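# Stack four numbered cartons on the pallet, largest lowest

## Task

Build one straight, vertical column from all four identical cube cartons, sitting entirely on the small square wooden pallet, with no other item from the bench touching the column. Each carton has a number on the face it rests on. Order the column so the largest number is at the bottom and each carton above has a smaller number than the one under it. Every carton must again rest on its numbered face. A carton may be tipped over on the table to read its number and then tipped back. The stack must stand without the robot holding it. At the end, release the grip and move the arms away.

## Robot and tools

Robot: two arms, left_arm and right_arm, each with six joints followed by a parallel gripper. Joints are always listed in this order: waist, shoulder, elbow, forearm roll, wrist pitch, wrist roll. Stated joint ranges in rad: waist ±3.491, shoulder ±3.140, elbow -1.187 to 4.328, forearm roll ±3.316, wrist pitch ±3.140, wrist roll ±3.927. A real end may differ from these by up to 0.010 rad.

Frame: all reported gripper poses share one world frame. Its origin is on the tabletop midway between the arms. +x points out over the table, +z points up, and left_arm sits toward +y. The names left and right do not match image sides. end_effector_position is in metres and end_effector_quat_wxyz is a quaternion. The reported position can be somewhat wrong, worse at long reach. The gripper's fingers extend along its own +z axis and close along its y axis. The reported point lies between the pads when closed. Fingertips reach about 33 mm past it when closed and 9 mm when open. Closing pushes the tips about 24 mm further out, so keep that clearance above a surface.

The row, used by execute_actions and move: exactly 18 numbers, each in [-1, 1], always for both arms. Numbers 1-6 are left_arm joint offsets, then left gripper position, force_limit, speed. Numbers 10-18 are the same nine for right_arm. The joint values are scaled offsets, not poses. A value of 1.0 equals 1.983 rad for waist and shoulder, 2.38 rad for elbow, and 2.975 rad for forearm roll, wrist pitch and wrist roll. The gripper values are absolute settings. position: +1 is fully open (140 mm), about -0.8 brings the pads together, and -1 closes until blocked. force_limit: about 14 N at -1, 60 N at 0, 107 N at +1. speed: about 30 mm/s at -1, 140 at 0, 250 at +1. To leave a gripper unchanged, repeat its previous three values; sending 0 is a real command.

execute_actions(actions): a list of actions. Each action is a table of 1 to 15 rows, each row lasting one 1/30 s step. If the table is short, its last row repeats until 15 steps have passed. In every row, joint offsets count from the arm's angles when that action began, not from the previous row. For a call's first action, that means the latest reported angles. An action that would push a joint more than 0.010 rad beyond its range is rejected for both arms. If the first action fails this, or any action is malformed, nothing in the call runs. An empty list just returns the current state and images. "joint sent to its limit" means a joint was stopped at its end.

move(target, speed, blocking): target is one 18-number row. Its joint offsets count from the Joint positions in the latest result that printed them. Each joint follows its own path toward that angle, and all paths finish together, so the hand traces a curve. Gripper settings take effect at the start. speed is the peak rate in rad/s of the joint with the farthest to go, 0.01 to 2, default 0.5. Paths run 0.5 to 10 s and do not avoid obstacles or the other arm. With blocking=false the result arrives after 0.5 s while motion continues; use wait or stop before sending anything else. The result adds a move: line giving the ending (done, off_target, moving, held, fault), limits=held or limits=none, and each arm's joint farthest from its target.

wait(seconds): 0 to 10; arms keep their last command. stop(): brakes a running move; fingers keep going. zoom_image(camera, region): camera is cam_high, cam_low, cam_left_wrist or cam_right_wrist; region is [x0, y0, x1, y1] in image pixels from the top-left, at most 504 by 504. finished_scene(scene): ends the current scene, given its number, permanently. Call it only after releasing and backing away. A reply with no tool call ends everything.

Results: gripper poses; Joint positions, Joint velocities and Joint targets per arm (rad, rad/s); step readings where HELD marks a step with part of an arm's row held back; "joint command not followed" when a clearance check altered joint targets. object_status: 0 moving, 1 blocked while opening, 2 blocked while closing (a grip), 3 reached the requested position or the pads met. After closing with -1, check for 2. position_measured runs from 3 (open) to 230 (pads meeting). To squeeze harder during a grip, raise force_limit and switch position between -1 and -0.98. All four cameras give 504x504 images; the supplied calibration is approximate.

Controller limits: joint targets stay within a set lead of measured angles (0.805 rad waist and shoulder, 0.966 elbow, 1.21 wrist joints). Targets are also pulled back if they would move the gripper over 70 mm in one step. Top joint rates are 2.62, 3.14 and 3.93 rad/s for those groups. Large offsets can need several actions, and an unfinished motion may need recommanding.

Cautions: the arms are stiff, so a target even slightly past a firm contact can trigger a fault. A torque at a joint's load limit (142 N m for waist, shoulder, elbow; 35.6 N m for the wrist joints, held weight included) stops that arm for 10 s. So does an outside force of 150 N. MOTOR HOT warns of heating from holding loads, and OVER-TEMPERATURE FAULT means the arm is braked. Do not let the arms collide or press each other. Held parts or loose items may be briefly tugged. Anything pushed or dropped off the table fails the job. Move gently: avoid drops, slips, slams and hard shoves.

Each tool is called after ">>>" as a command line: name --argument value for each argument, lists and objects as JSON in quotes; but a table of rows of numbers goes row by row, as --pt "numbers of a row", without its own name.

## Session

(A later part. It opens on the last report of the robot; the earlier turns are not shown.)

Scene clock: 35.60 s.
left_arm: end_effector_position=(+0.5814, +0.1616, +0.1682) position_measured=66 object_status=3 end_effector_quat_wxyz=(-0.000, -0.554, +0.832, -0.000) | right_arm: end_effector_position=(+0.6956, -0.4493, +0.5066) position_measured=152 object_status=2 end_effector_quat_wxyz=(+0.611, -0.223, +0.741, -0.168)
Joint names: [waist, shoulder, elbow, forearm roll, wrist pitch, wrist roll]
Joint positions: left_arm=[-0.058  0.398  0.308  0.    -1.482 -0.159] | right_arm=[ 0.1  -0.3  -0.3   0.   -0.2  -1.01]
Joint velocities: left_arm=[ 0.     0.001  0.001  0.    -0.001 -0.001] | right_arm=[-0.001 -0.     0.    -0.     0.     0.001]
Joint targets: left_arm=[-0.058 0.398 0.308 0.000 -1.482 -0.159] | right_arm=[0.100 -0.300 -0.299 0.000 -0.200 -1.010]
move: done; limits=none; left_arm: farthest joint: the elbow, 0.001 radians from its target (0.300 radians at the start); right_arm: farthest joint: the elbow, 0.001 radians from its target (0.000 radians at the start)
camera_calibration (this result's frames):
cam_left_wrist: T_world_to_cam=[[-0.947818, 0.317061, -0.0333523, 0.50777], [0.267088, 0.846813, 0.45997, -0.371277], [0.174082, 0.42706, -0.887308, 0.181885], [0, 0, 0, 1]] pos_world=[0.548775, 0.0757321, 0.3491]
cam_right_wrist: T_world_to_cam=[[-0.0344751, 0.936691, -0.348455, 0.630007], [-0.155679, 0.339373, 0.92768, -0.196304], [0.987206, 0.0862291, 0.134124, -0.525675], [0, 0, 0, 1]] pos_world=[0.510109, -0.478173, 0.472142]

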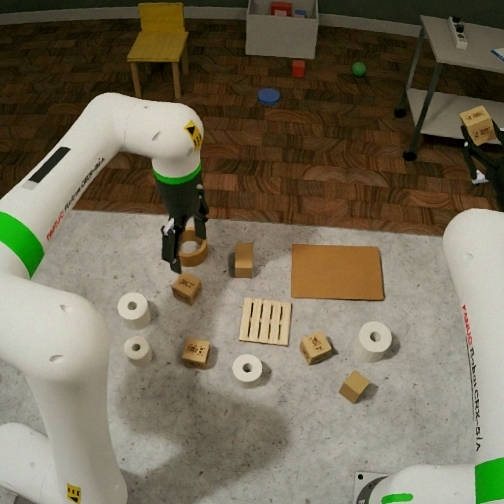

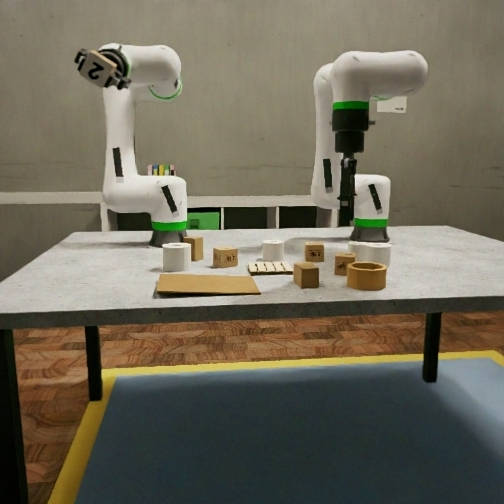

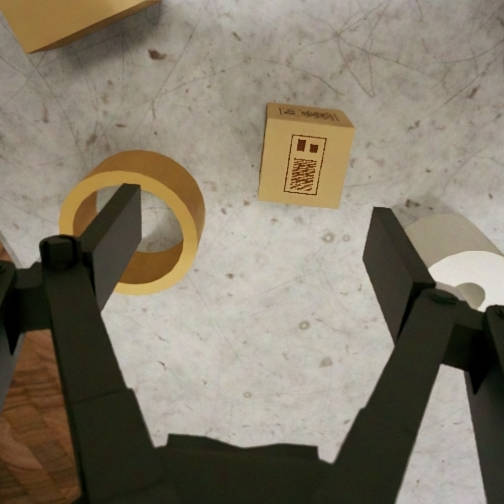

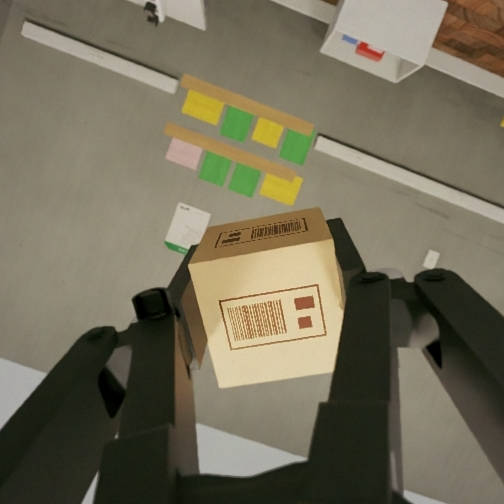

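>>> move --target '[-0.2814,0.1351,0.1298,0,-0.0134,-0.0373,0.8,0,0.5, 0,0,0,0,0,0,-1,0,0]' --speed 1.0

Scene clock: 37.80 s.
left_arm: end_effector_position=(+0.4269, -0.1529, +0.1302) position_measured=28 object_status=3 end_effector_quat_wxyz=(+0.000, -0.250, +0.968, -0.001) | right_arm: end_effector_position=(+0.6956, -0.4493, +0.5066) position_measured=152 object_status=2 end_effector_quat_wxyz=(+0.611, -0.223, +0.741, -0.168)
Joint names: [waist, shoulder, elbow, forearm roll, wrist pitch, wrist roll]
Joint positions: left_arm=[-0.616  0.666  0.617  0.    -1.521 -0.27 ] | right_arm=[ 0.1  -0.3  -0.3   0.   -0.2  -1.01]
Joint velocities: left_arm=[ 0.    -0.002  0.001  0.     0.    -0.   ] | right_arm=[-0.     0.     0.    -0.     0.    -0.001]
Joint targets: left_arm=[-0.616 0.666 0.617 0.000 -1.521 -0.270] | right_arm=[0.100 -0.300 -0.300 0.000 -0.200 -1.010]
move: done; limits=none; left_arm: farthest joint: the waist, 0.000 radians from its target (0.558 radians at the start); right_arm: farthest joint: the waist, 0.000 radians from its target (0.000 radians at the start)
camera_calibration (this result's frames):
cam_left_wrist: T_world_to_cam=[[-0.546862, 0.836512, -0.0344917, 0.368082], [0.734327, 0.499032, 0.460142, -0.298893], [0.402127, 0.226306, -0.887175, 0.181376], [0, 0, 0, 1]] pos_world=[0.347838, -0.199794, 0.311141]
cam_right_wrist: T_world_to_cam=[[-0.034475, 0.936691, -0.348455, 0.630006], [-0.15568, 0.339373, 0.92768, -0.196304], [0.987206, 0.0862291, 0.134124, -0.525676], [0, 0, 0, 1]] pos_world=[0.510109, -0.478173, 0.472142]

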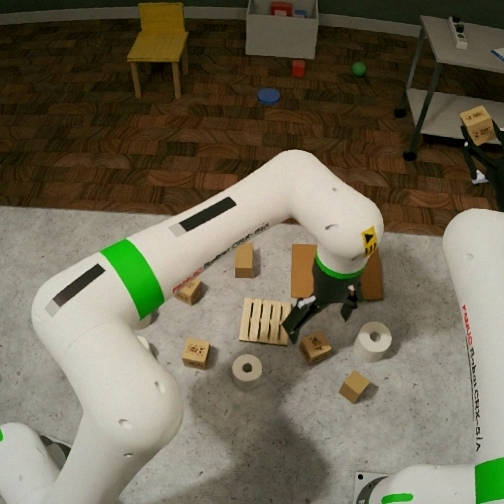

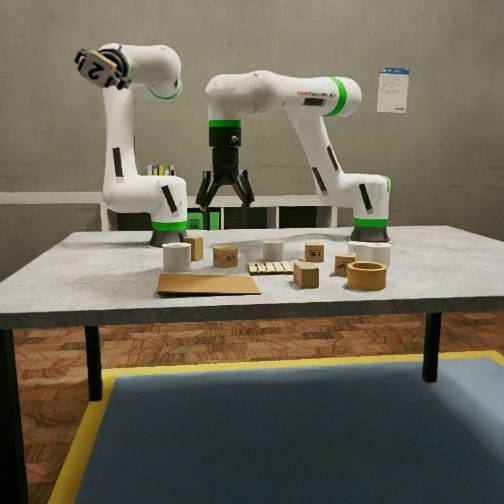

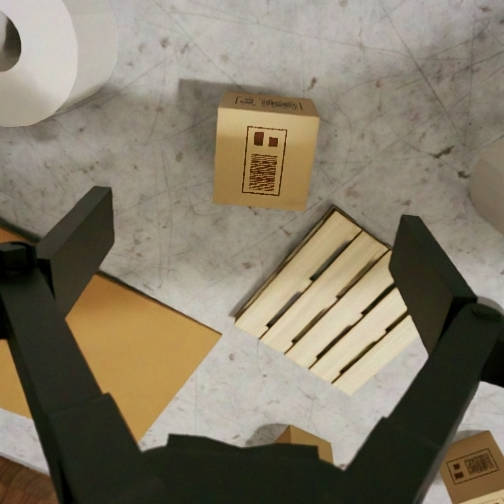

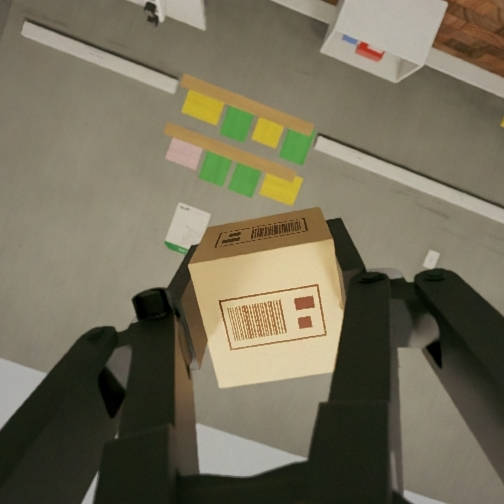

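>>> move --target '[-0.0116,0.0182,-0.0626,0,0.0618,0.0077,0.5,0,0.5, 0,0,0,0,0,0,-1,0,0]' --speed 0.5

>>> move --target '[0,0,0,0,0,0,-1,0,0.5, 0,0,0,0,0,0,-1,0,0]'

Scene clock: 39.30 s.
left_arm: end_effector_position=(+0.4134, -0.1615, +0.0423) position_measured=66 object_status=3 end_effector_quat_wxyz=(-0.000, -0.250, +0.968, -0.000) | right_arm: end_effector_position=(+0.6956, -0.4493, +0.5066) position_measured=152 object_status=2 end_effector_quat_wxyz=(+0.611, -0.223, +0.741, -0.168)
Joint names: [waist, shoulder, elbow, forearm roll, wrist pitch, wrist roll]
Joint positions: left_arm=[-0.639  0.702  0.468  0.    -1.338 -0.247] | right_arm=[ 0.1  -0.3  -0.3   0.   -0.2  -1.01]
Joint velocities: left_arm=[-0.001  0.003  0.001  0.001  0.001  0.002] | right_arm=[-0.     0.    -0.     0.001 -0.    -0.001]
Joint targets: left_arm=[-0.639 0.702 0.468 0.000 -1.338 -0.247] | right_arm=[0.100 -0.300 -0.300 0.000 -0.200 -1.010]
move: done; limits=none; left_arm: farthest joint: the waist, 0.000 radians from its target (0.023 radians at the start); right_arm: farthest joint: the waist, 0.000 radians from its target (0.000 radians at the start)
camera_calibration (this result's frames):
cam_left_wrist: T_world_to_cam=[[-0.546862, 0.836559, -0.0333253, 0.364865], [0.734722, 0.498614, 0.459965, -0.244435], [0.401404, 0.227053, -0.887311, 0.111129], [0, 0, 0, 1]] pos_world=[0.334514, -0.208585, 0.223197]
cam_right_wrist: T_world_to_cam=[[-0.034475, 0.936691, -0.348455, 0.630006], [-0.15568, 0.339372, 0.92768, -0.196304], [0.987206, 0.0862291, 0.134124, -0.525676], [0, 0, 0, 1]] pos_world=[0.510109, -0.478173, 0.472142]

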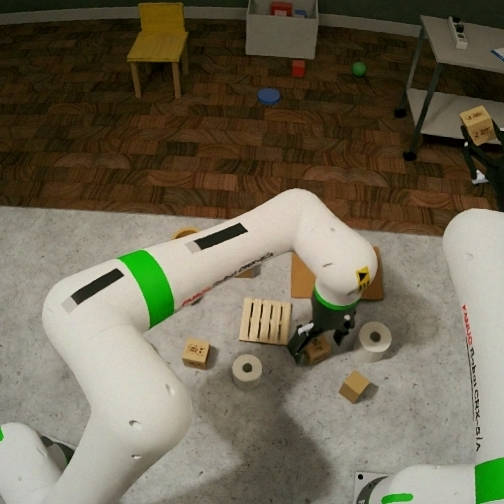

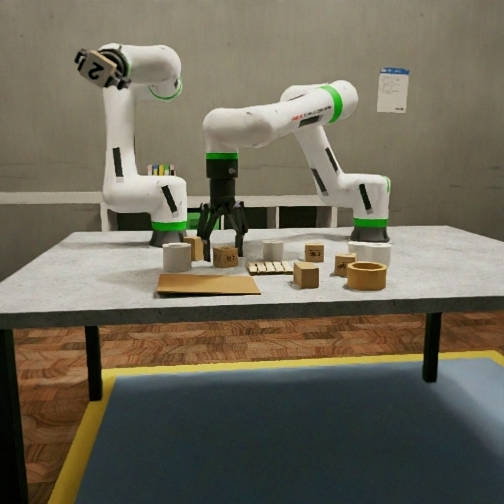

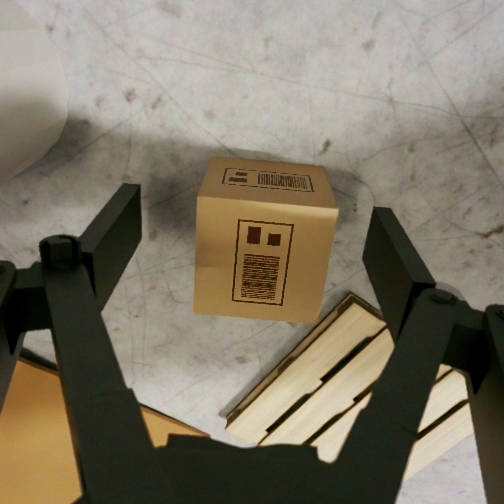

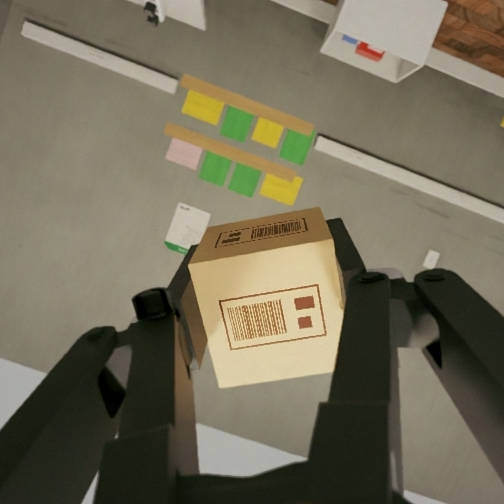

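Scene clock: 39.80 s.
left_arm: end_effector_position=(+0.4134, -0.1615, +0.0422) position_measured=152 object_status=2 end_effector_quat_wxyz=(-0.000, -0.250, +0.968, -0.000) | right_arm: end_effector_position=(+0.6956, -0.4493, +0.5066) position_measured=152 object_status=2 end_effector_quat_wxyz=(+0.611, -0.223, +0.741, -0.168)
Joint names: [waist, shoulder, elbow, forearm roll, wrist pitch, wrist roll]
Joint positions: left_arm=[-0.639  0.702  0.468  0.    -1.338 -0.247] | right_arm=[ 0.1  -0.3  -0.3   0.   -0.2  -1.01]
Joint velocities: left_arm=[-0.    -0.003  0.001 -0.    -0.    -0.   ] | right_arm=[ 0.001  0.     0.     0.    -0.     0.001]
Joint targets: left_arm=[-0.639 0.702 0.468 0.000 -1.338 -0.247] | right_arm=[0.100 -0.300 -0.300 0.000 -0.200 -1.010]
move: done; limits=none; left_arm: farthest joint: the waist, 0.000 radians from its target (0.000 radians at the start); right_arm: farthest joint: the waist, 0.000 radians from its target (0.000 radians at the start)
camera_calibration (this result's frames):
cam_left_wrist: T_world_to_cam=[[-0.546861, 0.83656, -0.0333242, 0.364864], [0.734723, 0.498612, 0.459965, -0.244424], [0.401404, 0.227053, -0.887312, 0.111115], [0, 0, 0, 1]] pos_world=[0.334512, -0.208587, 0.223178]
cam_right_wrist: T_world_to_cam=[[-0.0344748, 0.936691, -0.348455, 0.630006], [-0.15568, 0.339373, 0.92768, -0.196304], [0.987206, 0.0862289, 0.134124, -0.525676], [0, 0, 0, 1]] pos_world=[0.510109, -0.478173, 0.472142]

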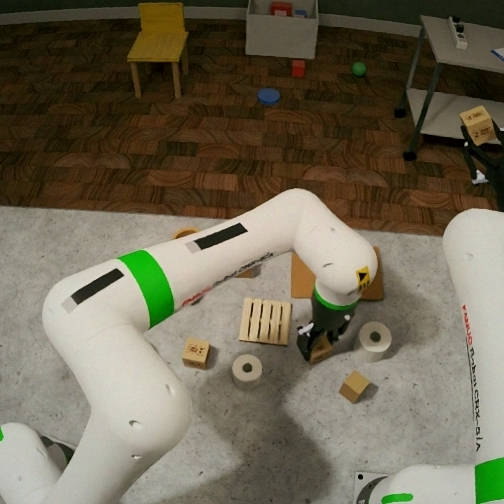

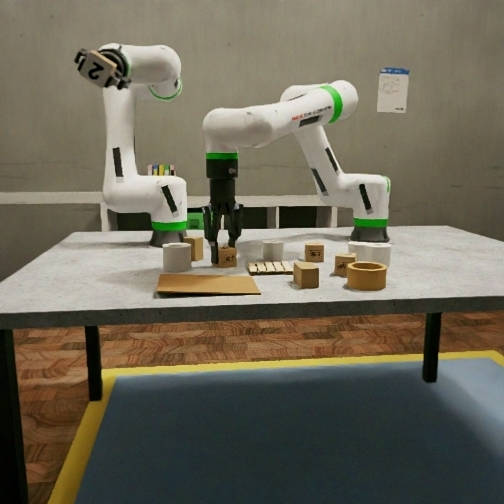

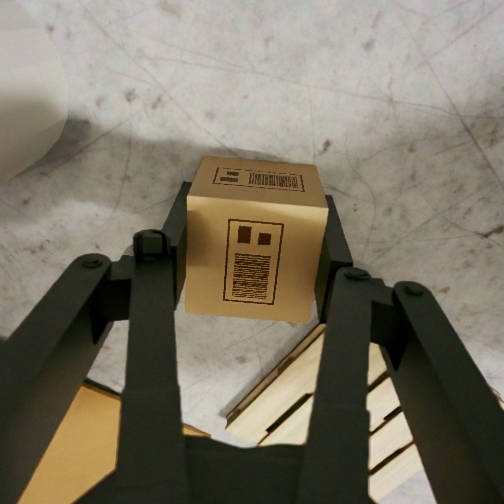

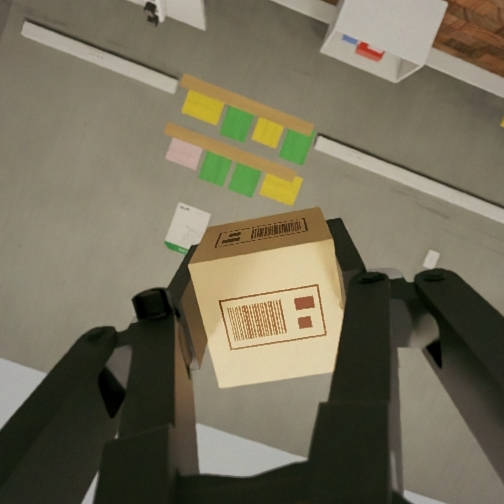

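>>> move --target '[0,-0.0182,0.0626,0,-0.0618,0,-1,0,0.5, 0,0,0,0,0,0,-1,0,0]' --speed 0.6

>>> move --target '[0.113,-0.0736,-0.0941,0,0.0262,0.2726,-1,0,0.5, 0,0,0,0,0,0,-1,0,0]' --speed 1

Scene clock: 41.17 s.
left_arm: end_effector_position=(+0.4134, -0.1616, +0.1302) position_measured=152 object_status=2 end_effector_quat_wxyz=(+0.000, -0.250, +0.968, -0.001) | right_arm: end_effector_position=(+0.6956, -0.4493, +0.5066) position_measured=152 object_status=2 end_effector_quat_wxyz=(+0.611, -0.223, +0.741, -0.168)
Joint names: [waist, shoulder, elbow, forearm roll, wrist pitch, wrist roll]
Joint positions: left_arm=[-0.639  0.666  0.617  0.    -1.521 -0.247] | right_arm=[ 0.1  -0.3  -0.3   0.   -0.2  -1.01]
Joint velocities: left_arm=[ 0.001  0.001  0.001  0.    -0.001 -0.001] | right_arm=[ 0. -0. -0. -0.  0. -0.]
Joint targets: left_arm=[-0.639 0.666 0.617 0.000 -1.521 -0.247] | right_arm=[0.100 -0.300 -0.300 0.000 -0.200 -1.010]
move: done; limits=none; left_arm: farthest joint: the waist, 0.000 radians from its target (0.000 radians at the start); right_arm: farthest joint: the waist, 0.000 radians from its target (0.000 radians at the start)
camera_calibration (this result's frames):
cam_left_wrist: T_world_to_cam=[[-0.54678, 0.836566, -0.0344877, 0.368015], [0.734386, 0.498965, 0.460121, -0.284723], [0.402129, 0.226258, -0.887186, 0.188719], [0, 0, 0, 1]] pos_world=[0.33443, -0.208501, 0.311128]
cam_right_wrist: T_world_to_cam=[[-0.034475, 0.936691, -0.348455, 0.630006], [-0.155679, 0.339373, 0.92768, -0.196304], [0.987206, 0.086229, 0.134124, -0.525676], [0, 0, 0, 1]] pos_world=[0.510109, -0.478173, 0.472142]

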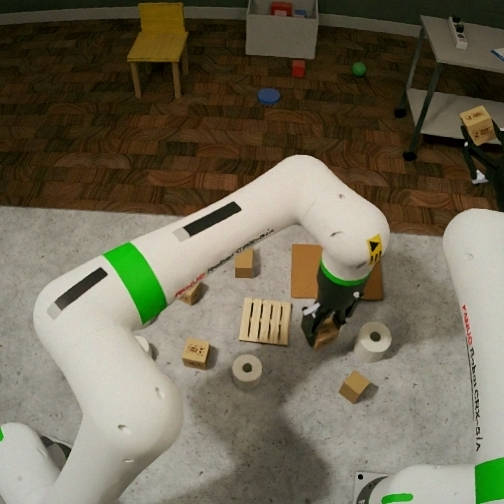

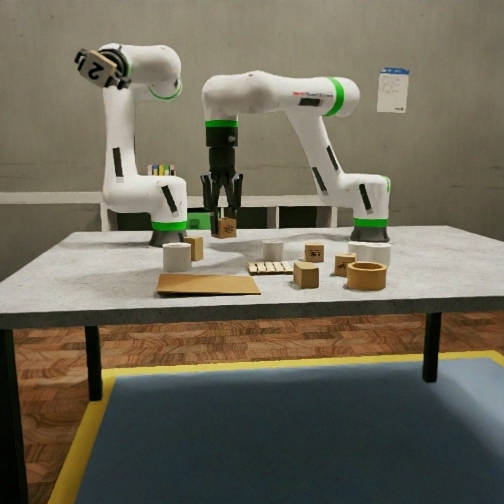

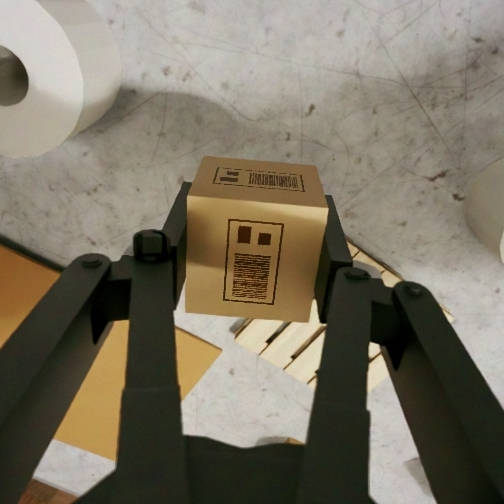

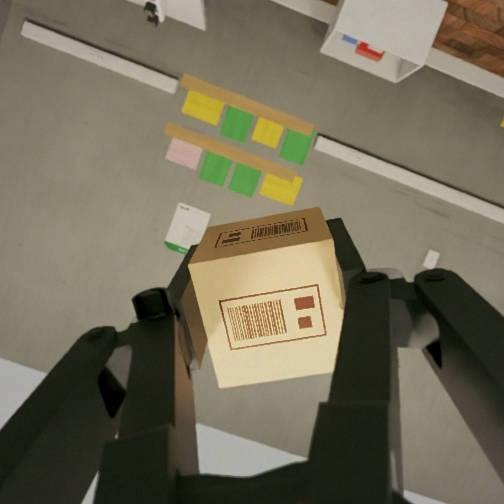

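Scene clock: 42.60 s.
left_arm: end_effector_position=(+0.4911, -0.0348, +0.1302) position_measured=152 object_status=2 end_effector_quat_wxyz=(+0.000, +0.696, -0.718, +0.001) | right_arm: end_effector_position=(+0.6956, -0.4493, +0.5066) position_measured=152 object_status=2 end_effector_quat_wxyz=(+0.611, -0.223, +0.741, -0.168)
Joint names: [waist, shoulder, elbow, forearm roll, wrist pitch, wrist roll]
Joint positions: left_arm=[-0.415  0.52   0.393  0.    -1.443  0.564] | right_arm=[ 0.1  -0.3  -0.3   0.   -0.2  -1.01]
Joint velocities: left_arm=[-0.001 -0.002  0.002  0.002  0.     0.003] | right_arm=[-0.001  0.    -0.     0.001 -0.     0.   ]
Joint targets: left_arm=[-0.415 0.520 0.393 0.000 -1.443 0.564] | right_arm=[0.100 -0.300 -0.300 0.000 -0.200 -1.010]
move: done; limits=none; left_arm: farthest joint: the waist, 0.000 radians from its target (0.224 radians at the start); right_arm: farthest joint: the waist, 0.000 radians from its target (0.000 radians at the start)
camera_calibration (this result's frames):
cam_left_wrist: T_world_to_cam=[[-0.998493, -0.0430696, -0.034005, 0.495608], [-0.0538895, 0.886539, 0.459505, -0.00430438], [0.0103561, 0.460645, -0.887524, 0.329414], [0, 0, 0, 1]] pos_world=[0.491218, -0.126581, 0.311194]
cam_right_wrist: T_world_to_cam=[[-0.034475, 0.936691, -0.348455, 0.630006], [-0.15568, 0.339373, 0.92768, -0.196304], [0.987206, 0.086229, 0.134124, -0.525676], [0, 0, 0, 1]] pos_world=[0.510109, -0.478173, 0.472142]

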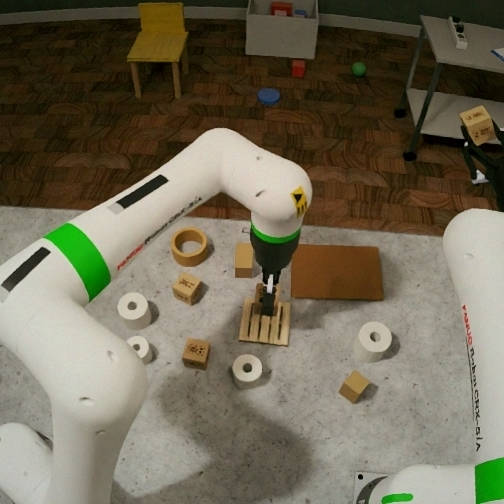

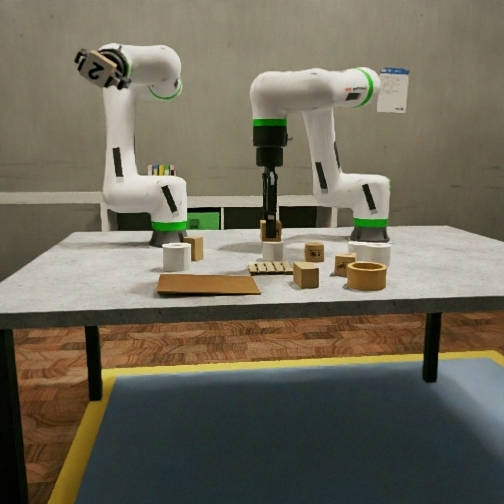

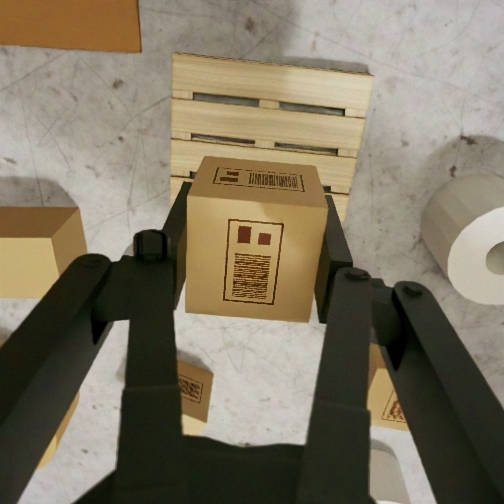

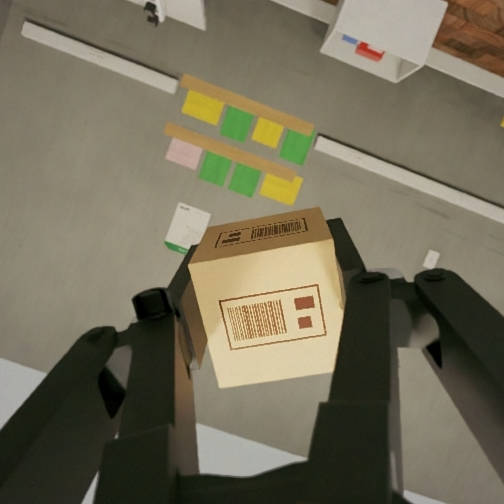

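>>> move --target '[-0.0049,0.02,-0.0387,0,0.044,0.003,-1,0,0.5, 0,0,0,0,0,0,-1,0,0]' --speed 0.3

>>> move --target '[0,0,0,0,0,0,0.5,0,0.5, 0,0,0,0,0,0,-1,0,0]'

>>> move --target '[0,-0.02,0.0387,0,-0.044,0,0.5,0,0.5, 0,0,0,0,0,0,-1,0,0]' --speed 0.6

Scene clock: 44.33 s.
left_arm: end_effector_position=(+0.4890, -0.0408, +0.0664) position_measured=152 object_status=2 end_effector_quat_wxyz=(+0.000, +0.696, -0.718, +0.000) | right_arm: end_effector_position=(+0.6956, -0.4493, +0.5066) position_measured=152 object_status=2 end_effector_quat_wxyz=(+0.611, -0.223, +0.741, -0.168)
Joint names: [waist, shoulder, elbow, forearm roll, wrist pitch, wrist roll]
Joint positions: left_arm=[-0.425  0.559  0.301  0.    -1.313  0.573] | right_arm=[ 0.1  -0.3  -0.3   0.   -0.2  -1.01]
Joint velocities: left_arm=[-0.     0.003  0.    -0.001  0.002  0.001] | right_arm=[ 0.  0. -0.  0.  0.  0.]
Joint targets: left_arm=[-0.425 0.559 0.301 0.000 -1.313 0.573] | right_arm=[0.100 -0.300 -0.300 0.000 -0.200 -1.010]
move: done; limits=none; left_arm: farthest joint: the wrist pitch, 0.001 radians from its target (0.131 radians at the start); right_arm: farthest joint: the waist, 0.000 radians from its target (0.000 radians at the start)
camera_calibration (this result's frames):
cam_left_wrist: T_world_to_cam=[[-0.998548, -0.0423088, -0.0333421, 0.491047], [-0.0529137, 0.886362, 0.459959, 0.0296898], [0.0100929, 0.461055, -0.887314, 0.275635], [0, 0, 0, 1]] pos_world=[0.489123, -0.132623, 0.247291]
cam_right_wrist: T_world_to_cam=[[-0.0344749, 0.936692, -0.348454, 0.630006], [-0.155679, 0.339372, 0.92768, -0.196304], [0.987206, 0.0862289, 0.134124, -0.525676], [0, 0, 0, 1]] pos_world=[0.510109, -0.478173, 0.472142]

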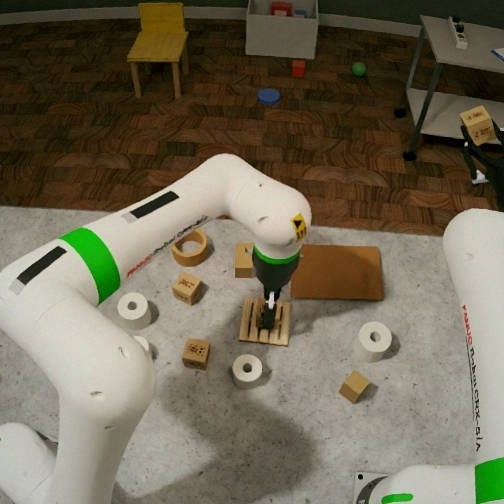

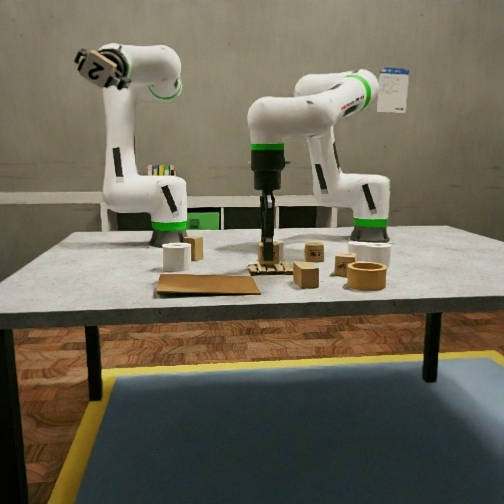

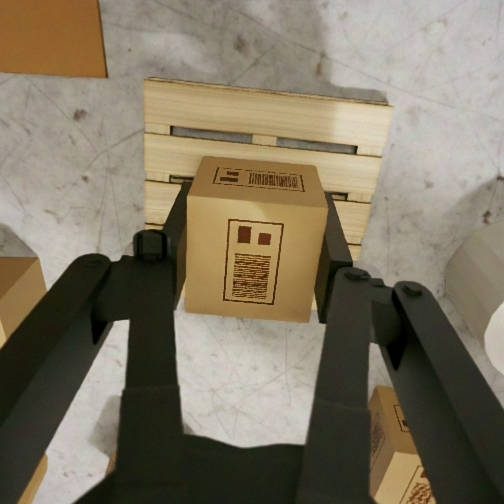

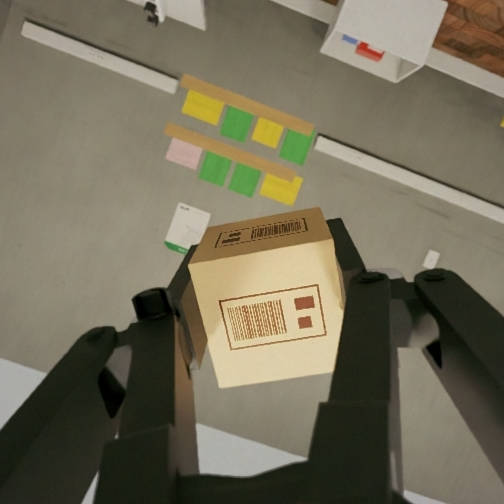

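Scene clock: 44.87 s.
left_arm: end_effector_position=(+0.4890, -0.0408, +0.0663) position_measured=66 object_status=3 end_effector_quat_wxyz=(+0.000, +0.696, -0.718, +0.000) | right_arm: end_effector_position=(+0.6956, -0.4493, +0.5066) position_measured=152 object_status=2 end_effector_quat_wxyz=(+0.611, -0.223, +0.741, -0.168)
Joint names: [waist, shoulder, elbow, forearm roll, wrist pitch, wrist roll]
Joint positions: left_arm=[-0.425  0.559  0.301  0.    -1.313  0.573] | right_arm=[ 0.1  -0.3  -0.3   0.   -0.2  -1.01]
Joint velocities: left_arm=[-0.001  0.    -0.001 -0.    -0.     0.001] | right_arm=[ 0. -0.  0.  0.  0.  0.]
Joint targets: left_arm=[-0.425 0.559 0.301 0.000 -1.313 0.573] | right_arm=[0.100 -0.300 -0.300 0.000 -0.200 -1.010]
move: done; limits=none; left_arm: farthest joint: the waist, 0.000 radians from its target (0.000 radians at the start); right_arm: farthest joint: the waist, 0.000 radians from its target (0.000 radians at the start)
camera_calibration (this result's frames):
cam_left_wrist: T_world_to_cam=[[-0.998548, -0.0423077, -0.0333312, 0.491041], [-0.0529079, 0.886359, 0.459966, 0.0296974], [0.0100832, 0.461062, -0.887311, 0.275617], [0, 0, 0, 1]] pos_world=[0.48912, -0.132624, 0.247265]
cam_right_wrist: T_world_to_cam=[[-0.0344749, 0.936691, -0.348455, 0.630006], [-0.15568, 0.339373, 0.92768, -0.196304], [0.987206, 0.0862289, 0.134124, -0.525676], [0, 0, 0, 1]] pos_world=[0.510109, -0.478173, 0.472142]

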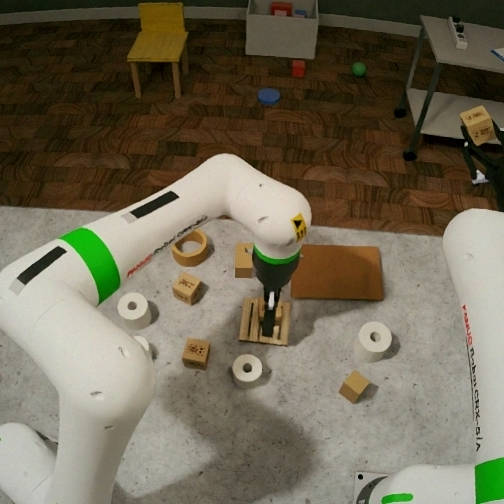

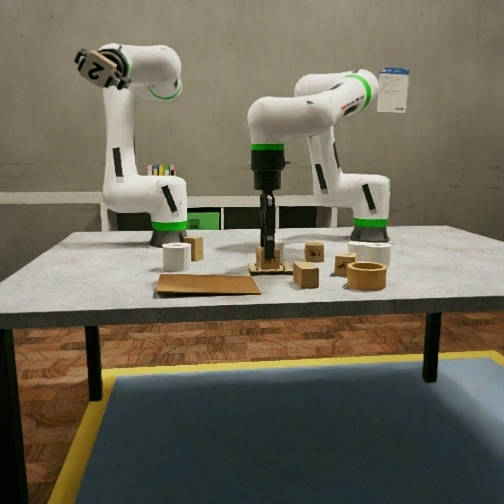

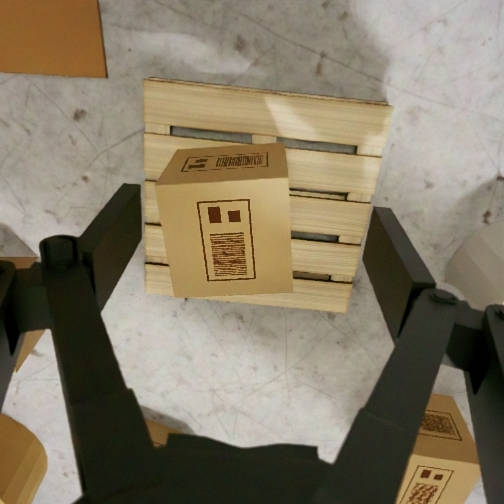

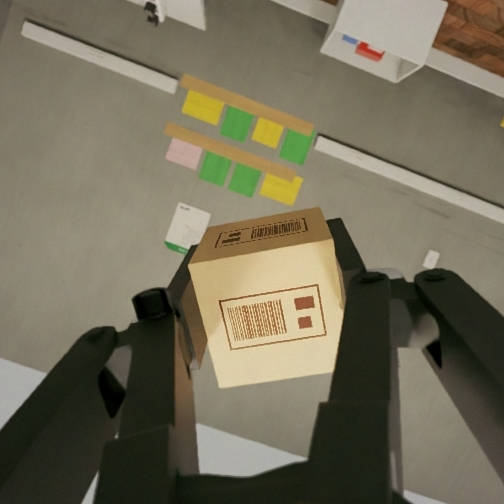

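Scene clock: 45.73 s.
left_arm: end_effector_position=(+0.4866, -0.0392, +0.1302) position_measured=66 object_status=3 end_effector_quat_wxyz=(+0.000, +0.696, -0.718, +0.001) | right_arm: end_effector_position=(+0.6956, -0.4493, +0.5066) position_measured=152 object_status=2 end_effector_quat_wxyz=(+0.611, -0.223, +0.741, -0.168)
Joint names: [waist, shoulder, elbow, forearm roll, wrist pitch, wrist roll]
Joint positions: left_arm=[-0.425  0.52   0.393  0.    -1.443  0.573] | right_arm=[ 0.1  -0.3  -0.3   0.   -0.2  -1.01]
Joint velocities: left_arm=[-0.     0.001  0.     0.001 -0.001  0.002] | right_arm=[ 0.001 -0.001 -0.    -0.001 -0.     0.001]
Joint targets: left_arm=[-0.425 0.520 0.393 0.000 -1.444 0.573] | right_arm=[0.100 -0.300 -0.300 0.000 -0.200 -1.010]
move: done; limits=none; left_arm: farthest joint: the waist, 0.000 radians from its target (0.000 radians at the start); right_arm: farthest joint: the waist, 0.000 radians from its target (0.000 radians at the start)
camera_calibration (this result's frames):
cam_left_wrist: T_world_to_cam=[[-0.998528, -0.0422789, -0.0339897, 0.490977], [-0.0531805, 0.886581, 0.459506, -0.00103179], [0.0107072, 0.460637, -0.887524, 0.331282], [0, 0, 0, 1]] pos_world=[0.486652, -0.130928, 0.311183]
cam_right_wrist: T_world_to_cam=[[-0.034475, 0.936691, -0.348455, 0.630006], [-0.155679, 0.339373, 0.92768, -0.196304], [0.987206, 0.086229, 0.134124, -0.525676], [0, 0, 0, 1]] pos_world=[0.510109, -0.478173, 0.472142]

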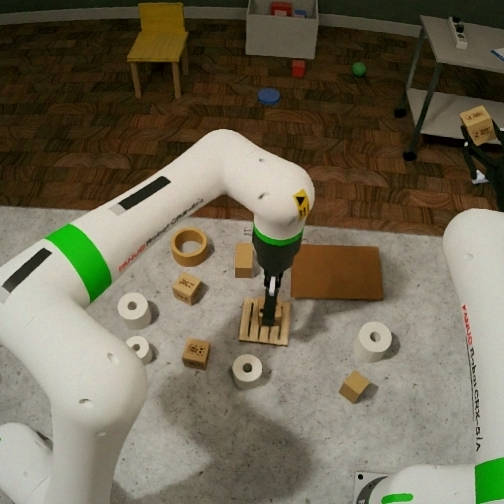

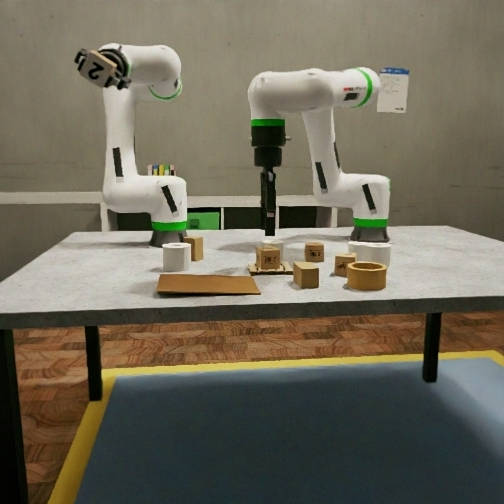

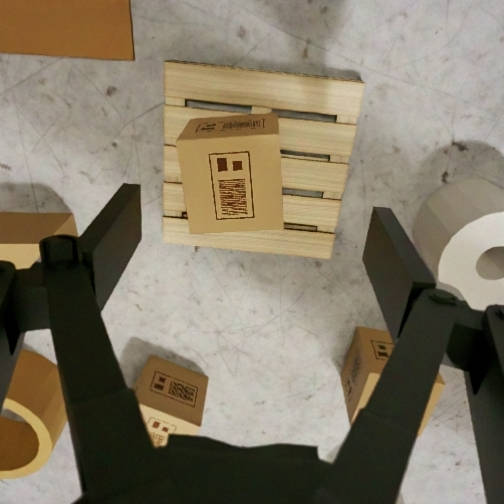

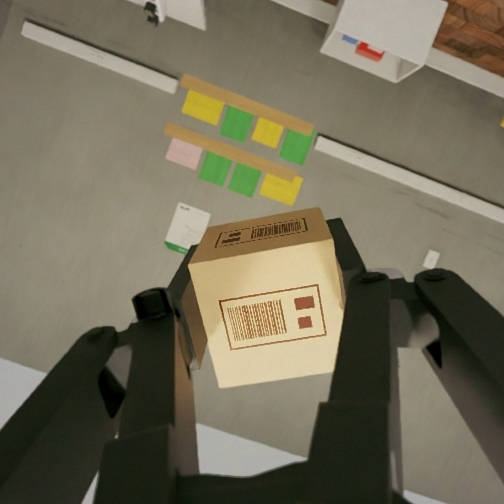

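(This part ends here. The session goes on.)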